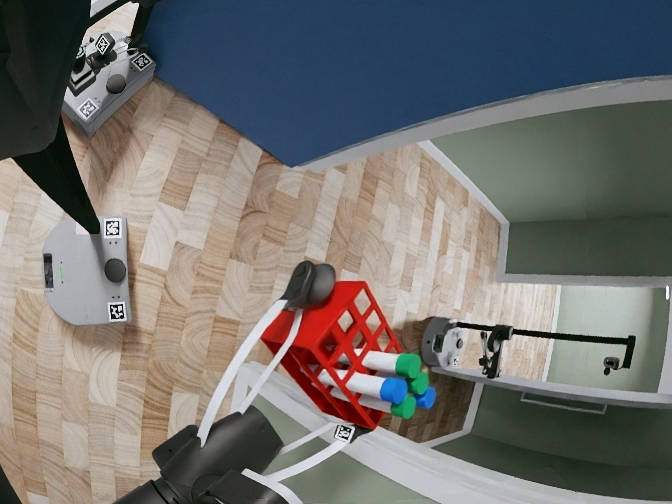

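Call:
execute_actions([
  {"r2":{"base":{"translate_m":0.8}}},
], cameras=[])

Call:
execute_actions([
  {"r2":{"base":{"translate_m":0.7}}},
], cameras=[])

Call:
execute_actions([
  {"r2":{"base":{"rotate_rad":-0.27}},"r1":{"base":{"translate_m":-0.35}}},
], cameras=["r2_nav_camera","r1_nav_camera"])

Scene clock: 219.13 s.
r1.base_odometry: x=-0.121 y=+5.289 heading=+1.837 (m, m, rad; r1's odometry frame)
r1.turned_by_wheels: +0.000 (rad since the last result)
r1.turned_by_imu: -0.002 (rad since the last result)
r1.base_tilt: forward=+1.0 right=+1.3 (deg)
r1.lidar_m: 0.90 0.35 0.22 0.19 0.19 1.88 2.29 2.28 2.50 2.45 2.11 1.17
r1.head_depth_mm: 2406 2122 1773 1519 1332 1183 543 / 2370 2125 1784 1526 1336 1229 - / 2269 2126 1778 1527 1339 - - / 2181 2155 1782 1529 1338 1231 - / 2087 2146 1790 1530 1348 1218 - / 2033 2156 1797 1540 1346 1191 1077 / 1945 2122 1798 1532 1350 1200 1079
r1.base_status: not commanded
r1.joint_positions: lift_m=+0.310 arm_m=+0.002 wrist_yaw_rad=+3.047 wrist_pitch_rad=-0.364 wrist_roll_rad=-0.007 gripper_m=+0.037 head_pan_rad=-3.133 head_tilt_rad=-0.996
r1.joint_status: not commanded
r1.on_its_own: wrist_yaw_rad is held at +3.048, not at your +3.100, by its stall guard, which is not easing now
r1.motor_effort: left_wheel=+13(14) right_wheel=-16(16) lift_m=+44(44) arm_m=+0(1) wrist_yaw_rad=+1(0) wrist_pitch_rad=+8(8) wrist_roll_rad=+0(1) gripper_m=+0(0) head_pan_rad=-3(2) head_tilt_rad=-2(2) (%)
r1.hand_pose: x=+0.0005 y=+0.0830 z=+0.3348 quat_wxyz=(+0.161, +0.698, +0.096, +0.691) (m; r1's base frame)
r1.wrist_depth_mm: - - 205 220 243 265 297 / - - 220 238 261 294 331 / - 212 237 259 288 324 371 / 839 236 262 281 316 360 419 / 667 616 - 307 358 407 490 / 550 539 - 344 420 475 540 / 479 500 - 391 454 481 478
r2.base_odometry: x=+2.684 y=+0.294 heading=+0.686 (m, m, rad; r2's odometry frame)
r2.turned_by_wheels: +0.000 (rad since the last result)
r2.turned_by_imu: +0.003 (rad since the last result)
r2.base_tilt: forward=-1.6 right=+3.3 (deg)
r2.lidar_m: 1.81 1.12 0.42 0.41 0.47 1.02 3.28 2.36 0.49 1.08 1.31 1.23
r2.head_depth_mm: 2700 2166 1865 - 319 1222 1091 / 2559 2176 1824 - 306 1209 1104 / 2098 2203 1829 1545 310 1189 1105 / 2174 2204 1849 1584 318 1214 1111 / 2049 2126 1853 1586 1404 1237 1111 / 1697 1857 1851 1590 1390 1237 1119 / 1449 1567 1701 1590 1394 1242 1117
r2.base_status: done
r2.joint_positions: lift_m=+0.930 arm_m=+0.003 wrist_yaw_rad=+1.948 wrist_pitch_rad=-0.128 wrist_roll_rad=-0.006 gripper_m=+0.118 head_pan_rad=-0.007 head_tilt_rad=-0.889
r2.joint_status: not commanded
r2.on_its_own: gripper_m is held at +0.117, not at your +0.090, by its stall guard, which is not easing now
r2.motor_effort: left_wheel=-3(6) right_wheel=+3(7) lift_m=+49(49) arm_m=-4(4) wrist_yaw_rad=+2(2) wrist_pitch_rad=+9(9) wrist_roll_rad=+0(0) gripper_m=-21(20) head_pan_rad=+3(3) head_tilt_rad=-6(6) (%)
r2.hand_pose: x=+0.2121 y=-0.0557 z=+1.0120 quat_wxyz=(+0.436, +0.607, -0.358, +0.560) (m; r2's base frame)
r2.wrist_depth_mm: 816 983 - - - - - / 848 - - 140 146 - - / 886 - - 120 126 - - / 880 - 175 122 127 - - / 898 117 173 128 153 - - / - 123 144 129 137 - 978 / - - 152 148 149 - -
r3.base_odometry: x=-1.345 y=-2.751 heading=+0.732 (m, m, rad; r3's odometry frame)
r3.turned_by_wheels: +0.000 (rad since the last result)
r3.turned_by_imu: +0.003 (rad since the last result)
r3.base_tilt: forward=+0.1 right=+0.0 (deg)
r3.lidar_m: 4.08 1.07 1.26 1.23 1.32 1.30 1.31 1.12 0.20 0.20 0.21 0.32
r3.head_depth_mm: 2076 2237 1942 1634 1419 1258 1122 / 3068 2307 1692 1644 1433 1261 1162 / 3101 2380 1751 1643 1420 1256 - / 3066 2376 1952 1637 1420 1255 - / 2846 2172 1764 1638 1429 1251 1151 / 1235 1432 1704 1639 1424 1254 1127 / 1248 1452 1705 1637 1409 1259 1117
r3.base_status: not commanded
r3.joint_positions: lift_m=+0.310 arm_m=-0.003 wrist_yaw_rad=+3.046 wrist_pitch_rad=-0.316 wrist_roll_rad=-0.001 gripper_m=+0.037 head_pan_rad=-3.135 head_tilt_rad=-0.896
r3.joint_status: not commanded
r3.motor_effort: left_wheel=+1(1) right_wheel=-3(2) lift_m=+34(34) arm_m=-1(0) wrist_yaw_rad=-6(6) wrist_pitch_rad=+10(10) wrist_roll_rad=+0(1) gripper_m=+0(0) head_pan_rad=-2(2) head_tilt_rad=-2(2) (%)
r3.hand_pose: x=+0.0013 y=+0.0926 z=+0.3461 quat_wxyz=(+0.145, +0.702, +0.078, +0.693) (m; r3's base frame)
r3.wrist_depth_mm: - - - - - - 998 / - - - - - - 994 / - - - - - - - / 997 998 - - - - 911 / 758 763 795 814 763 769 770 / 610 603 - 615 644 624 622 / 506 512 - 530 514 512 520
pictures: none
No camera images: the call's "cameras" was empty. Leave "cameras" out to get every camera's image.

Scene clock: 227.10 s.
r1.base_odometry: x=-0.121 y=+5.289 heading=+1.837 (m, m, rad; r1's odometry frame)
r1.turned_by_wheels: +0.000 (rad since the last result)
r1.turned_by_imu: -0.002 (rad since the last result)
r1.base_tilt: forward=+0.9 right=+1.4 (deg)
r1.lidar_m: 2.27 0.35 0.22 0.19 0.19 1.88 2.30 2.28 2.50 2.44 2.11 1.18
r1.head_depth_mm: 2405 2137 1782 1521 1333 1189 544 / 2352 2153 1787 1525 1333 1226 - / 2253 2133 1772 1531 1345 - - / 2162 2149 1777 1538 1336 1237 - / 2082 2144 1795 1539 1347 1213 - / 2016 2163 1800 1543 1344 1198 1073 / 1941 2121 1806 1543 1355 1204 1074
r1.base_status: not commanded
r1.joint_positions: lift_m=+0.310 arm_m=+0.002 wrist_yaw_rad=+3.047 wrist_pitch_rad=-0.364 wrist_roll_rad=-0.007 gripper_m=+0.037 head_pan_rad=-3.133 head_tilt_rad=-0.996
r1.joint_status: not commanded
r1.on_its_own: wrist_yaw_rad is held at +3.048, not at your +3.100, by its stall guard, which is not easing now
r1.motor_effort: left_wheel=+13(14) right_wheel=-16(16) lift_m=+44(44) arm_m=+0(0) wrist_yaw_rad=+0(0) wrist_pitch_rad=+8(8) wrist_roll_rad=+0(0) gripper_m=+0(1) head_pan_rad=-3(2) head_tilt_rad=-2(1) (%)
r1.hand_pose: x=+0.0005 y=+0.0830 z=+0.3348 quat_wxyz=(+0.161, +0.698, +0.096, +0.691) (m; r1's base frame)
r1.wrist_depth_mm: - - 205 220 242 268 297 / - - 221 240 264 292 327 / - 211 238 259 288 325 369 / 834 236 261 283 319 361 418 / 678 621 - 308 359 407 488 / 561 541 - 345 422 479 536 / 481 490 - 387 458 481 480
r2.base_odometry: x=+3.226 y=+0.737 heading=+0.686 (m, m, rad; r2's odometry frame)
r2.turned_by_wheels: +0.000 (rad since the last result)
r2.turned_by_imu: +0.003 (rad since the last result)
r2.base_tilt: forward=-1.6 right=+3.2 (deg)
r2.lidar_m: 1.39 0.87 0.78 0.78 0.77 0.71 3.93 1.00 1.31 1.31 0.64 1.56
r2.head_depth_mm: 2581 2174 1877 - 319 1227 1091 / 1390 1646 1835 - 306 1207 1107 / 1455 1679 1834 1542 310 1191 1106 / 1503 1769 1845 1577 318 1214 1111 / 1517 1731 1799 1589 1394 1232 1115 / 1304 1426 1581 1571 1394 1239 1119 / 1107 1199 1307 1428 1400 1240 1119
r2.base_status: done
r2.joint_positions: lift_m=+0.930 arm_m=+0.003 wrist_yaw_rad=+1.948 wrist_pitch_rad=-0.128 wrist_roll_rad=-0.006 gripper_m=+0.118 head_pan_rad=-0.007 head_tilt_rad=-0.889
r2.joint_status: not commanded
r2.on_its_own: gripper_m is held at +0.117, not at your +0.090, by its stall guard, which is not easing now
r2.motor_effort: left_wheel=-3(5) right_wheel=+4(7) lift_m=+49(49) arm_m=-4(4) wrist_yaw_rad=+2(2) wrist_pitch_rad=+9(9) wrist_roll_rad=+0(0) gripper_m=-22(21) head_pan_rad=+4(3) head_tilt_rad=-5(5) (%)
r2.hand_pose: x=+0.2121 y=-0.0557 z=+1.0120 quat_wxyz=(+0.436, +0.607, -0.358, +0.560) (m; r2's base frame)
r2.wrist_depth_mm: 647 778 950 - - - - / 678 810 998 140 147 - - / 712 838 - 119 126 - - / 727 834 174 122 128 - - / 719 116 173 129 152 - - / - 123 144 129 136 - - / 808 895 152 147 150 - -
r3.base_odometry: x=-1.345 y=-2.751 heading=+0.732 (m, m, rad; r3's odometry frame)
r3.turned_by_wheels: +0.000 (rad since the last result)
r3.turned_by_imu: +0.002 (rad since the last result)
r3.base_tilt: forward=+0.1 right=+0.0 (deg)
r3.lidar_m: 4.08 1.08 1.25 1.23 1.32 0.77 1.37 1.11 0.20 0.20 0.21 0.32
r3.head_depth_mm: 2745 2259 1938 1634 1248 1247 1121 / 3060 2316 1942 1647 1360 1251 1155 / 3035 2392 1940 1643 1427 1256 - / 3057 2374 1941 1645 1422 1261 - / 2847 2180 1780 1635 1418 1252 1153 / 1236 1432 1702 1639 1426 1255 1126 / 1247 1448 1717 1640 1419 1250 1115
r3.base_status: not commanded
r3.joint_positions: lift_m=+0.310 arm_m=-0.003 wrist_yaw_rad=+3.046 wrist_pitch_rad=-0.316 wrist_roll_rad=-0.001 gripper_m=+0.037 head_pan_rad=-3.135 head_tilt_rad=-0.896
r3.joint_status: not commanded
r3.motor_effort: left_wheel=+1(1) right_wheel=-2(3) lift_m=+34(34) arm_m=+0(1) wrist_yaw_rad=-6(6) wrist_pitch_rad=+10(10) wrist_roll_rad=+1(0) gripper_m=+0(0) head_pan_rad=-2(4) head_tilt_rad=-2(2) (%)
r3.hand_pose: x=+0.0013 y=+0.0926 z=+0.3461 quat_wxyz=(+0.145, +0.702, +0.078, +0.693) (m; r3's base frame)
r3.wrist_depth_mm: - - - - - - 975 / - - - - - - 978 / - - - - - - 974 / 986 992 - - - - 925 / 746 766 802 804 763 764 767 / 611 604 - 622 643 609 617 / 511 504 - 534 512 513 527
pictures: none
No camera images: the call's "cameras" was empty. Leave "cameras" out to get every camera's image.

Scene clock: 231.87 s.
r1.base_odometry: x=-0.029 y=+4.952 heading=+1.837 (m, m, rad; r1's odometry frame)
r1.turned_by_wheels: +0.000 (rad since the last result)
r1.turned_by_imu: +0.000 (rad since the last result)
r1.base_tilt: forward=+0.9 right=+1.4 (deg)
r1.lidar_m: 0.84 1.10 1.30 1.60 1.59 1.74 1.97 1.96 2.15 2.57 2.56 0.82
r1.head_depth_mm: 2092 2132 1769 1513 1332 1187 1036 / 2008 2146 1783 1524 1334 1227 - / 1935 2148 1778 1536 1340 - - / 1860 2062 1782 1535 1333 1236 - / 1792 2039 1799 1533 1350 1215 - / 1732 2002 1795 1539 1349 1199 1075 / 1665 1946 1807 1549 1354 1201 1078
r1.base_status: done
r1.joint_positions: lift_m=+0.310 arm_m=+0.002 wrist_yaw_rad=+3.047 wrist_pitch_rad=-0.364 wrist_roll_rad=-0.007 gripper_m=+0.037 head_pan_rad=-3.133 head_tilt_rad=-0.996
r1.joint_status: not commanded
r1.on_its_own: wrist_yaw_rad is held at +3.048, not at your +3.100, by its stall guard, which is not easing now
r1.motor_effort: left_wheel=-1(5) right_wheel=-1(17) lift_m=+44(44) arm_m=+0(0) wrist_yaw_rad=+1(1) wrist_pitch_rad=+8(8) wrist_roll_rad=+0(0) gripper_m=+0(0) head_pan_rad=-3(3) head_tilt_rad=-2(2) (%)
r1.hand_pose: x=+0.0005 y=+0.0830 z=+0.3348 quat_wxyz=(+0.161, +0.698, +0.096, +0.691) (m; r1's base frame)
r1.wrist_depth_mm: - - - - - - 987 / - - - - - - - / - - - - - - - / 834 827 822 824 817 820 827 / 673 663 - 658 664 663 676 / 551 554 - 553 572 558 549 / 480 491 - 504 475 481 473
r2.base_odometry: x=+3.226 y=+0.737 heading=+0.416 (m, m, rad; r2's odometry frame)
r2.turned_by_wheels: -0.270 (rad since the last result)
r2.turned_by_imu: -0.273 (rad since the last result)
r2.base_tilt: forward=-1.6 right=+3.2 (deg)
r2.lidar_m: 1.53 1.04 0.79 0.78 0.82 0.71 0.81 1.00 1.04 1.31 0.90 0.65
r2.head_depth_mm: 2688 2188 1867 - 319 1189 1089 / 2717 2171 1831 313 306 1208 1109 / 2722 2208 1837 1547 310 1193 1105 / 2558 2080 1834 1590 318 1217 1110 / 1426 1667 1852 1583 1401 1235 1118 / 1431 1682 1851 1585 1394 1235 1115 / 1454 1685 1781 1596 1393 1240 1119
r2.base_status: done
r2.joint_positions: lift_m=+0.930 arm_m=+0.003 wrist_yaw_rad=+1.948 wrist_pitch_rad=-0.128 wrist_roll_rad=-0.006 gripper_m=+0.118 head_pan_rad=-0.007 head_tilt_rad=-0.889
r2.joint_status: not commanded
r2.on_its_own: gripper_m is held at +0.117, not at your +0.090, by its stall guard, which is not easing now
r2.motor_effort: left_wheel=+1(6) right_wheel=-3(7) lift_m=+49(49) arm_m=-4(4) wrist_yaw_rad=+2(2) wrist_pitch_rad=+9(9) wrist_roll_rad=+0(0) gripper_m=-21(21) head_pan_rad=+3(3) head_tilt_rad=-6(6) (%)
r2.hand_pose: x=+0.2121 y=-0.0557 z=+1.0120 quat_wxyz=(+0.436, +0.607, -0.357, +0.560) (m; r2's base frame)
r2.wrist_depth_mm: 732 934 - - - - - / 764 966 - 139 146 - - / 781 999 - 120 125 - - / 807 976 174 122 128 - - / 810 116 172 128 152 - - / - 123 145 129 136 - 454 / 898 - 152 148 149 - 742
r3.base_odometry: x=-1.345 y=-2.751 heading=+0.732 (m, m, rad; r3's odometry frame)
r3.turned_by_wheels: +0.000 (rad since the last result)
r3.turned_by_imu: +0.001 (rad since the last result)
r3.base_tilt: forward=+0.1 right=+0.0 (deg)
r3.lidar_m: 4.09 1.08 1.26 1.23 0.94 0.77 1.37 1.11 0.20 0.20 0.21 0.32
r3.head_depth_mm: 1506 1684 1848 1653 1252 1251 1126 / 1659 1859 1960 1646 1385 1256 1160 / 1850 2086 1937 1644 1426 1248 - / 3029 2364 1937 1648 1417 1254 - / 2825 2192 1763 1636 1428 1256 1154 / 1237 1437 1692 1649 1424 1253 1127 / 1245 1445 1722 1635 1421 1249 1112
r3.base_status: not commanded
r3.joint_positions: lift_m=+0.310 arm_m=-0.003 wrist_yaw_rad=+3.046 wrist_pitch_rad=-0.316 wrist_roll_rad=-0.001 gripper_m=+0.037 head_pan_rad=-3.135 head_tilt_rad=-0.896
r3.joint_status: not commanded
r3.motor_effort: left_wheel=+2(1) right_wheel=-2(2) lift_m=+34(34) arm_m=-1(1) wrist_yaw_rad=-6(6) wrist_pitch_rad=+10(10) wrist_roll_rad=+0(1) gripper_m=+0(0) head_pan_rad=-3(1) head_tilt_rad=-2(2) (%)
r3.hand_pose: x=+0.0013 y=+0.0926 z=+0.3461 quat_wxyz=(+0.145, +0.702, +0.078, +0.693) (m; r3's base frame)
r3.wrist_depth_mm: - - - - - - 972 / - - - - - - 982 / - - - - - - 968 / 991 - - - - - 918 / 719 767 801 794 775 774 773 / 608 605 - 623 645 617 618 / 513 505 - 528 510 509 514
pictures: r1_nav_camera (sideways: a quarter turn counterclockwise sets it upright), r2_nav_camera (sideways: a quarter turn counterclockwise sets it upright)
camera_calibration (this result's frames):
r1_nav_camera: T_world_to_cam=[[-0.811218, -0.0689968, 0.580659, -0.710808], [-0.0881596, 0.996095, -0.00480363, 0.060353], [-0.57806, -0.0550874, -0.814133, 1.01684], [0, 0, 0, 1]] pos_world=[0.0164974, -0.0531455, 1.24087]
r2_nav_camera: T_world_to_cam=[[0.759601, -0.0339925, 0.649501, -0.809509], [-0.0429737, -0.999074, -0.00202945, 0.0563987], [0.648968, -0.0263699, -0.760358, 0.943278], [0, 0, 0, 1]] pos_world=[0.00516965, 0.0537034, 1.24312]
Images, in order (width x height): r1_nav_camera 672x504, r2_nav_camera 672x504.

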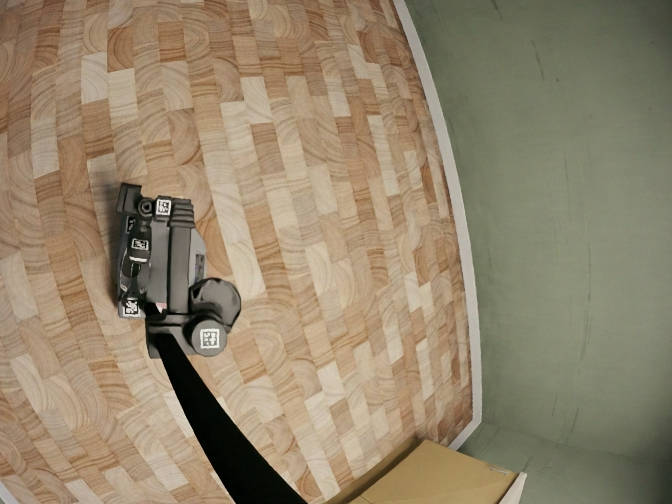

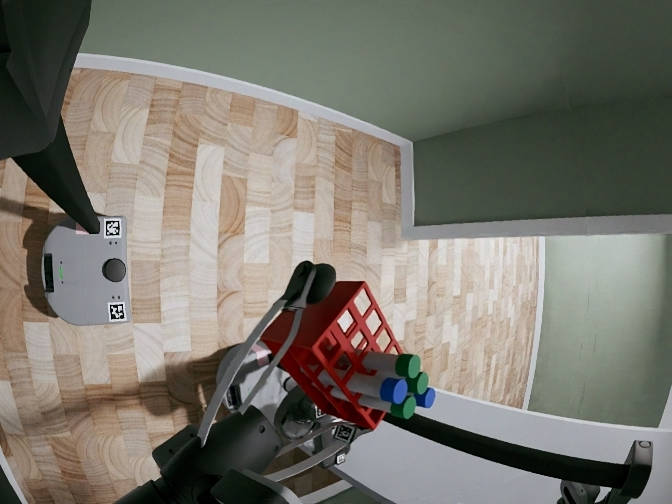

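Call:
execute_actions([
  {"r2":{"base":{"translate_m":0.5},"joints":{"head_tilt_rad":-1.2}}},
], cameras=["r2_nav_camera","r3_nav_camera"])

Call:
execute_actions([
  {"r2":{"base":{"translate_m":0.5}},"r3":{"joints":{"head_pan_rad":0}}},
], cameras=["r2_nav_camera","r3_nav_camera"])

Scene clock: 238.63 s.
r1.base_odometry: x=-0.029 y=+4.952 heading=+1.837 (m, m, rad; r1's odometry frame)
r1.turned_by_wheels: +0.000 (rad since the last result)
r1.turned_by_imu: -0.001 (rad since the last result)
r1.base_tilt: forward=+1.0 right=+1.3 (deg)
r1.lidar_m: 1.19 1.17 1.29 1.60 1.59 1.75 1.97 1.95 2.15 2.57 2.55 1.47
r1.head_depth_mm: 2096 2131 1780 1522 1335 1191 1037 / 2020 2127 1778 1520 1337 1228 - / 1933 2124 1784 1526 1343 - - / 1858 2083 1797 1534 1338 1232 - / 1797 2045 1783 1537 1344 1216 - / 1727 1989 1801 1540 1348 1196 1077 / 1672 1951 1804 1540 1350 1198 1074
r1.base_status: not commanded
r1.joint_positions: lift_m=+0.310 arm_m=+0.002 wrist_yaw_rad=+3.047 wrist_pitch_rad=-0.364 wrist_roll_rad=-0.007 gripper_m=+0.037 head_pan_rad=-3.133 head_tilt_rad=-0.996
r1.joint_status: not commanded
r1.on_its_own: wrist_yaw_rad is held at +3.048, not at your +3.100, by its stall guard, which is not easing now
r1.motor_effort: left_wheel=-1(0) right_wheel=-1(1) lift_m=+44(44) arm_m=+0(0) wrist_yaw_rad=+0(0) wrist_pitch_rad=+8(8) wrist_roll_rad=+0(0) gripper_m=-1(0) head_pan_rad=-3(3) head_tilt_rad=-1(3) (%)
r1.hand_pose: x=+0.0005 y=+0.0830 z=+0.3348 quat_wxyz=(+0.161, +0.698, +0.096, +0.691) (m; r1's base frame)
r1.wrist_depth_mm: - - - - - - 954 / - - - - - - - / - - - - - - - / 819 838 831 823 815 829 839 / 656 664 - 671 666 661 659 / 558 561 - 552 573 555 550 / 475 485 - 504 478 477 477
r2.base_odometry: x=+3.683 y=+0.939 heading=+0.416 (m, m, rad; r2's odometry frame)
r2.turned_by_wheels: +0.000 (rad since the last result)
r2.turned_by_imu: +0.002 (rad since the last result)
r2.base_tilt: forward=-1.6 right=+3.2 (deg)
r2.lidar_m: 1.03 0.99 0.76 0.74 0.79 1.13 1.19 1.35 1.37 0.35 0.48 1.08
r2.head_depth_mm: 1676 - 287 1326 1238 1146 1110 / 1663 1539 295 1304 1246 1178 1104 / 1669 1555 337 1302 1255 1202 - / 1650 1514 1438 1320 1257 1205 - / 1150 1444 1449 1344 1262 1205 1102 / 1165 1458 1440 1350 1260 1187 1104 / 1175 1479 1454 1354 1268 1194 1148
r2.base_status: done
r2.joint_positions: lift_m=+0.930 arm_m=+0.003 wrist_yaw_rad=+1.948 wrist_pitch_rad=-0.128 wrist_roll_rad=-0.006 gripper_m=+0.118 head_pan_rad=-0.007 head_tilt_rad=-1.185
r2.joint_status: all done
r2.on_its_own: gripper_m is held at +0.117, not at your +0.090, by its stall guard, which is not easing now
r2.motor_effort: left_wheel=+1(5) right_wheel=-3(6) lift_m=+49(49) arm_m=-4(4) wrist_yaw_rad=+2(2) wrist_pitch_rad=+9(9) wrist_roll_rad=+0(0) gripper_m=-21(21) head_pan_rad=+4(3) head_tilt_rad=-8(29) (%)
r2.hand_pose: x=+0.2121 y=-0.0557 z=+1.0120 quat_wxyz=(+0.436, +0.607, -0.357, +0.560) (m; r2's base frame)
r2.wrist_depth_mm: 733 894 - 985 - - - / 748 929 - 140 146 - - / 765 983 - 120 126 - - / 783 914 175 121 127 - - / 778 116 173 128 152 - - / - 123 145 129 136 - - / 869 987 152 148 149 - -
r3.base_odometry: x=-1.345 y=-2.751 heading=+0.732 (m, m, rad; r3's odometry frame)
r3.turned_by_wheels: +0.000 (rad since the last result)
r3.turned_by_imu: +0.002 (rad since the last result)
r3.base_tilt: forward=+0.1 right=+0.0 (deg)
r3.lidar_m: 4.08 1.07 1.25 0.48 0.49 1.46 1.37 1.11 0.20 0.20 0.21 0.32
r3.head_depth_mm: 1274 1465 1720 1648 1424 1256 1032 / 1285 1485 1743 1633 1431 1252 1156 / 1287 1484 1753 1644 1425 1255 - / 1296 1498 1774 1627 1421 1253 - / 1279 1479 1737 1643 1423 1252 1156 / 1243 1447 1706 1640 1422 1256 1129 / 1246 1448 1720 1645 1419 1251 1120
r3.base_status: not commanded
r3.joint_positions: lift_m=+0.310 arm_m=-0.003 wrist_yaw_rad=+3.046 wrist_pitch_rad=-0.316 wrist_roll_rad=-0.001 gripper_m=+0.037 head_pan_rad=-3.135 head_tilt_rad=-0.896
r3.joint_status: not commanded
r3.motor_effort: left_wheel=+1(1) right_wheel=-2(2) lift_m=+34(34) arm_m=-1(1) wrist_yaw_rad=-7(6) wrist_pitch_rad=+10(10) wrist_roll_rad=+0(1) gripper_m=+0(0) head_pan_rad=-2(2) head_tilt_rad=-3(2) (%)
r3.hand_pose: x=+0.0013 y=+0.0926 z=+0.3461 quat_wxyz=(+0.145, +0.702, +0.078, +0.693) (m; r3's base frame)
r3.wrist_depth_mm: - - - - - - 962 / - - - - - - 987 / - - - - - - 995 / 973 624 724 - - - 918 / 681 486 555 806 777 763 773 / 574 468 - 607 642 614 612 / 507 507 - 533 512 517 523
pictures: r2_nav_camera (sideways: a quarter turn counterclockwise sets it upright), r3_nav_camera (sideways: a quarter turn counterclockwise sets it upright)
camera_calibration (this result's frames):
r2_nav_camera: T_world_to_cam=[[0.916153, -0.0350342, 0.399295, -0.48452], [-0.0419449, -0.999083, 0.0085798, 0.0425816], [0.398628, -0.0246088, -0.916782, 1.14813], [0, 0, 0, 1]] pos_world=[-0.011995, 0.0538218, 1.24568]
r3_nav_camera: T_world_to_cam=[[-0.814187, 0.0348133, 0.579559, -0.699843], [-0.00175985, 0.998048, -0.0624237, 0.133972], [-0.580601, -0.0518445, -0.812536, 1.01352], [0, 0, 0, 1]] pos_world=[0.0188833, -0.0568013, 1.23749]
Images, in order (width x height): r2_nav_camera 672x504, r3_nav_camera 672x504.

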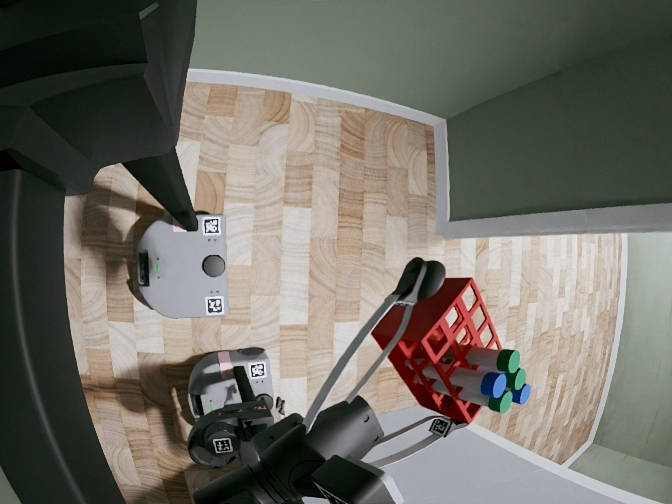

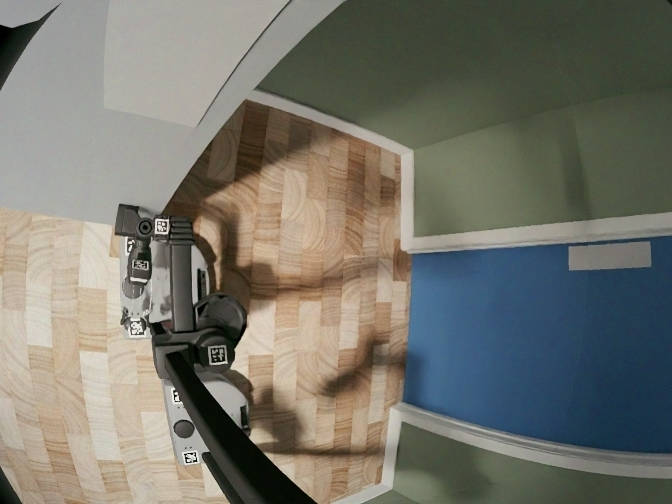

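Scene clock: 244.60 s.
r1.base_odometry: x=-0.029 y=+4.952 heading=+1.837 (m, m, rad; r1's odometry frame)
r1.turned_by_wheels: +0.000 (rad since the last result)
r1.turned_by_imu: -0.001 (rad since the last result)
r1.base_tilt: forward=+1.0 right=+1.4 (deg)
r1.lidar_m: 1.19 1.17 1.30 1.60 1.59 1.74 1.97 1.96 2.15 2.57 2.56 1.47
r1.head_depth_mm: 2091 2126 1773 1524 1336 1186 1037 / 2022 2132 1774 1519 1334 1226 - / 1936 2134 1781 1531 1340 - - / 1859 2098 1795 1525 1342 1236 - / 1797 2045 1800 1539 1342 1214 - / 1729 1988 1795 1541 1345 1195 1077 / 1666 1944 1803 1540 1350 1201 1074
r1.base_status: not commanded
r1.joint_positions: lift_m=+0.310 arm_m=+0.002 wrist_yaw_rad=+3.047 wrist_pitch_rad=-0.364 wrist_roll_rad=-0.007 gripper_m=+0.037 head_pan_rad=-3.133 head_tilt_rad=-0.996
r1.joint_status: not commanded
r1.on_its_own: wrist_yaw_rad is held at +3.048, not at your +3.100, by its stall guard, which is not easing now
r1.motor_effort: left_wheel=+0(0) right_wheel=-1(1) lift_m=+44(44) arm_m=+0(0) wrist_yaw_rad=+1(1) wrist_pitch_rad=+8(8) wrist_roll_rad=+0(0) gripper_m=+0(0) head_pan_rad=-3(3) head_tilt_rad=-3(2) (%)
r1.hand_pose: x=+0.0005 y=+0.0830 z=+0.3348 quat_wxyz=(+0.161, +0.698, +0.096, +0.691) (m; r1's base frame)
r1.wrist_depth_mm: - - - - - - 953 / - - - - - - - / - - - - - - - / 811 833 809 804 821 833 808 / 666 666 - 662 658 661 662 / 550 558 - 559 579 553 552 / 479 491 - 507 478 480 480
r2.base_odometry: x=+4.141 y=+1.141 heading=+0.416 (m, m, rad; r2's odometry frame)
r2.turned_by_wheels: +0.000 (rad since the last result)
r2.turned_by_imu: +0.002 (rad since the last result)
r2.base_tilt: forward=-1.6 right=+3.2 (deg)
r2.lidar_m: 0.54 0.55 0.73 0.71 0.76 1.09 1.68 0.55 0.58 0.73 0.78 3.64
r2.head_depth_mm: 1670 - 287 1325 1243 1172 1104 / 1663 1543 295 1305 1248 1180 1102 / 1662 1562 336 1302 1250 1201 - / 1673 1546 943 1323 1251 1208 - / 598 727 945 1321 1263 1207 1101 / 565 736 1011 1335 1263 1192 1105 / 586 747 1033 1345 1267 1192 1142
r2.base_status: done
r2.joint_positions: lift_m=+0.930 arm_m=+0.003 wrist_yaw_rad=+1.948 wrist_pitch_rad=-0.128 wrist_roll_rad=-0.006 gripper_m=+0.118 head_pan_rad=-0.007 head_tilt_rad=-1.185
r2.joint_status: not commanded
r2.on_its_own: gripper_m is held at +0.117, not at your +0.090, by its stall guard, which is not easing now
r2.motor_effort: left_wheel=+1(5) right_wheel=-3(3) lift_m=+49(49) arm_m=-4(4) wrist_yaw_rad=+1(1) wrist_pitch_rad=+9(9) wrist_roll_rad=+0(0) gripper_m=-21(21) head_pan_rad=+3(3) head_tilt_rad=-7(7) (%)
r2.hand_pose: x=+0.2121 y=-0.0557 z=+1.0120 quat_wxyz=(+0.436, +0.607, -0.357, +0.560) (m; r2's base frame)
r2.wrist_depth_mm: 676 606 534 491 - - - / 698 645 555 140 146 - - / 728 706 580 119 126 - - / 763 734 176 121 127 - - / 768 116 172 128 153 - - / - 123 145 129 136 - - / 814 911 152 147 150 - -
r3.base_odometry: x=-1.345 y=-2.751 heading=+0.732 (m, m, rad; r3's odometry frame)
r3.turned_by_wheels: +0.000 (rad since the last result)
r3.turned_by_imu: +0.002 (rad since the last result)
r3.base_tilt: forward=+0.2 right=+0.0 (deg)
r3.lidar_m: 4.08 1.08 0.59 1.23 1.32 1.46 1.37 1.11 0.20 0.20 0.21 0.32
r3.head_depth_mm: 3098 828 791 752 716 685 655 / 3074 2380 1943 1230 1144 1060 994 / 3070 2376 1942 1641 1426 1260 1125 / 3070 2377 1954 1639 1424 1256 1123 / 3070 2364 1948 1635 1433 1254 1120 / 3084 2384 1944 1634 1421 1260 1115 / 3073 2386 1935 1634 1416 1250 1066
r3.base_status: not commanded
r3.joint_positions: lift_m=+0.310 arm_m=-0.003 wrist_yaw_rad=+3.046 wrist_pitch_rad=-0.316 wrist_roll_rad=-0.001 gripper_m=+0.037 head_pan_rad=-0.007 head_tilt_rad=-0.896
r3.joint_status: all done
r3.motor_effort: left_wheel=+1(1) right_wheel=-3(2) lift_m=+34(35) arm_m=+0(1) wrist_yaw_rad=-7(6) wrist_pitch_rad=+10(10) wrist_roll_rad=+0(0) gripper_m=+0(0) head_pan_rad=+3(45) head_tilt_rad=-2(2) (%)
r3.hand_pose: x=+0.0013 y=+0.0926 z=+0.3461 quat_wxyz=(+0.145, +0.702, +0.078, +0.693) (m; r3's base frame)
r3.wrist_depth_mm: - - - - - - 962 / - - - - - - 992 / - - - - - - 979 / 986 - 973 968 660 966 941 / 755 758 803 769 522 526 775 / 607 606 - 612 529 576 620 / 503 508 - 527 514 515 521
pictures: r2_nav_camera (sideways: a quarter turn counterclockwise sets it upright), r3_nav_camera (sideways: a quarter turn counterclockwise sets it upright)
camera_calibration (this result's frames):
r2_nav_camera: T_world_to_cam=[[0.916219, -0.0350346, 0.399143, -0.484322], [-0.0419435, -0.999083, 0.00858563, 0.042574], [0.398476, -0.0246077, -0.916849, 1.14821], [0, 0, 0, 1]] pos_world=[-0.0120043, 0.0538218, 1.24569]
r3_nav_camera: T_world_to_cam=[[0.813639, -0.0458644, 0.579559, -0.709774], [-0.0117909, -0.99798, -0.0624237, 0.134033], [0.581251, 0.0439568, -0.812536, 1.00643], [0, 0, 0, 1]] pos_world=[-0.00591082, 0.0569696, 1.23749]
Images, in order (width x height): r2_nav_camera 672x504, r3_nav_camera 672x504.

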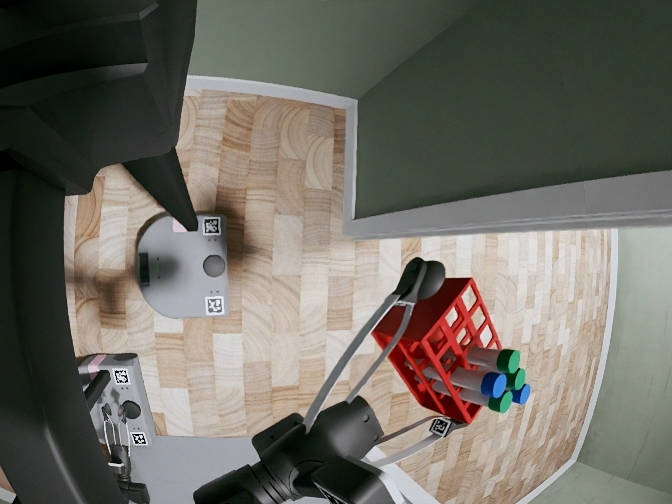

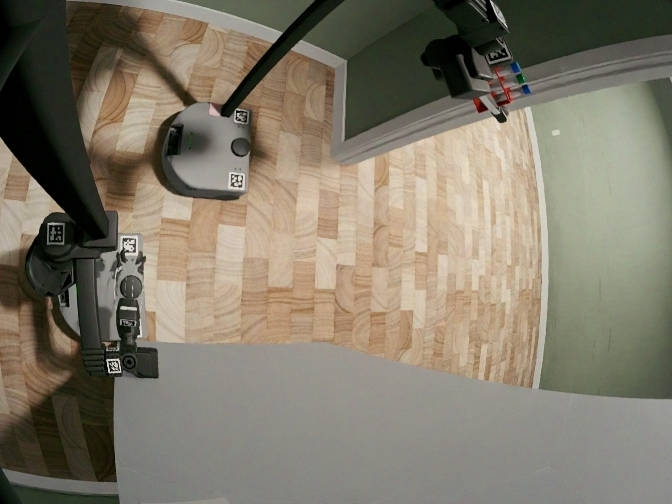

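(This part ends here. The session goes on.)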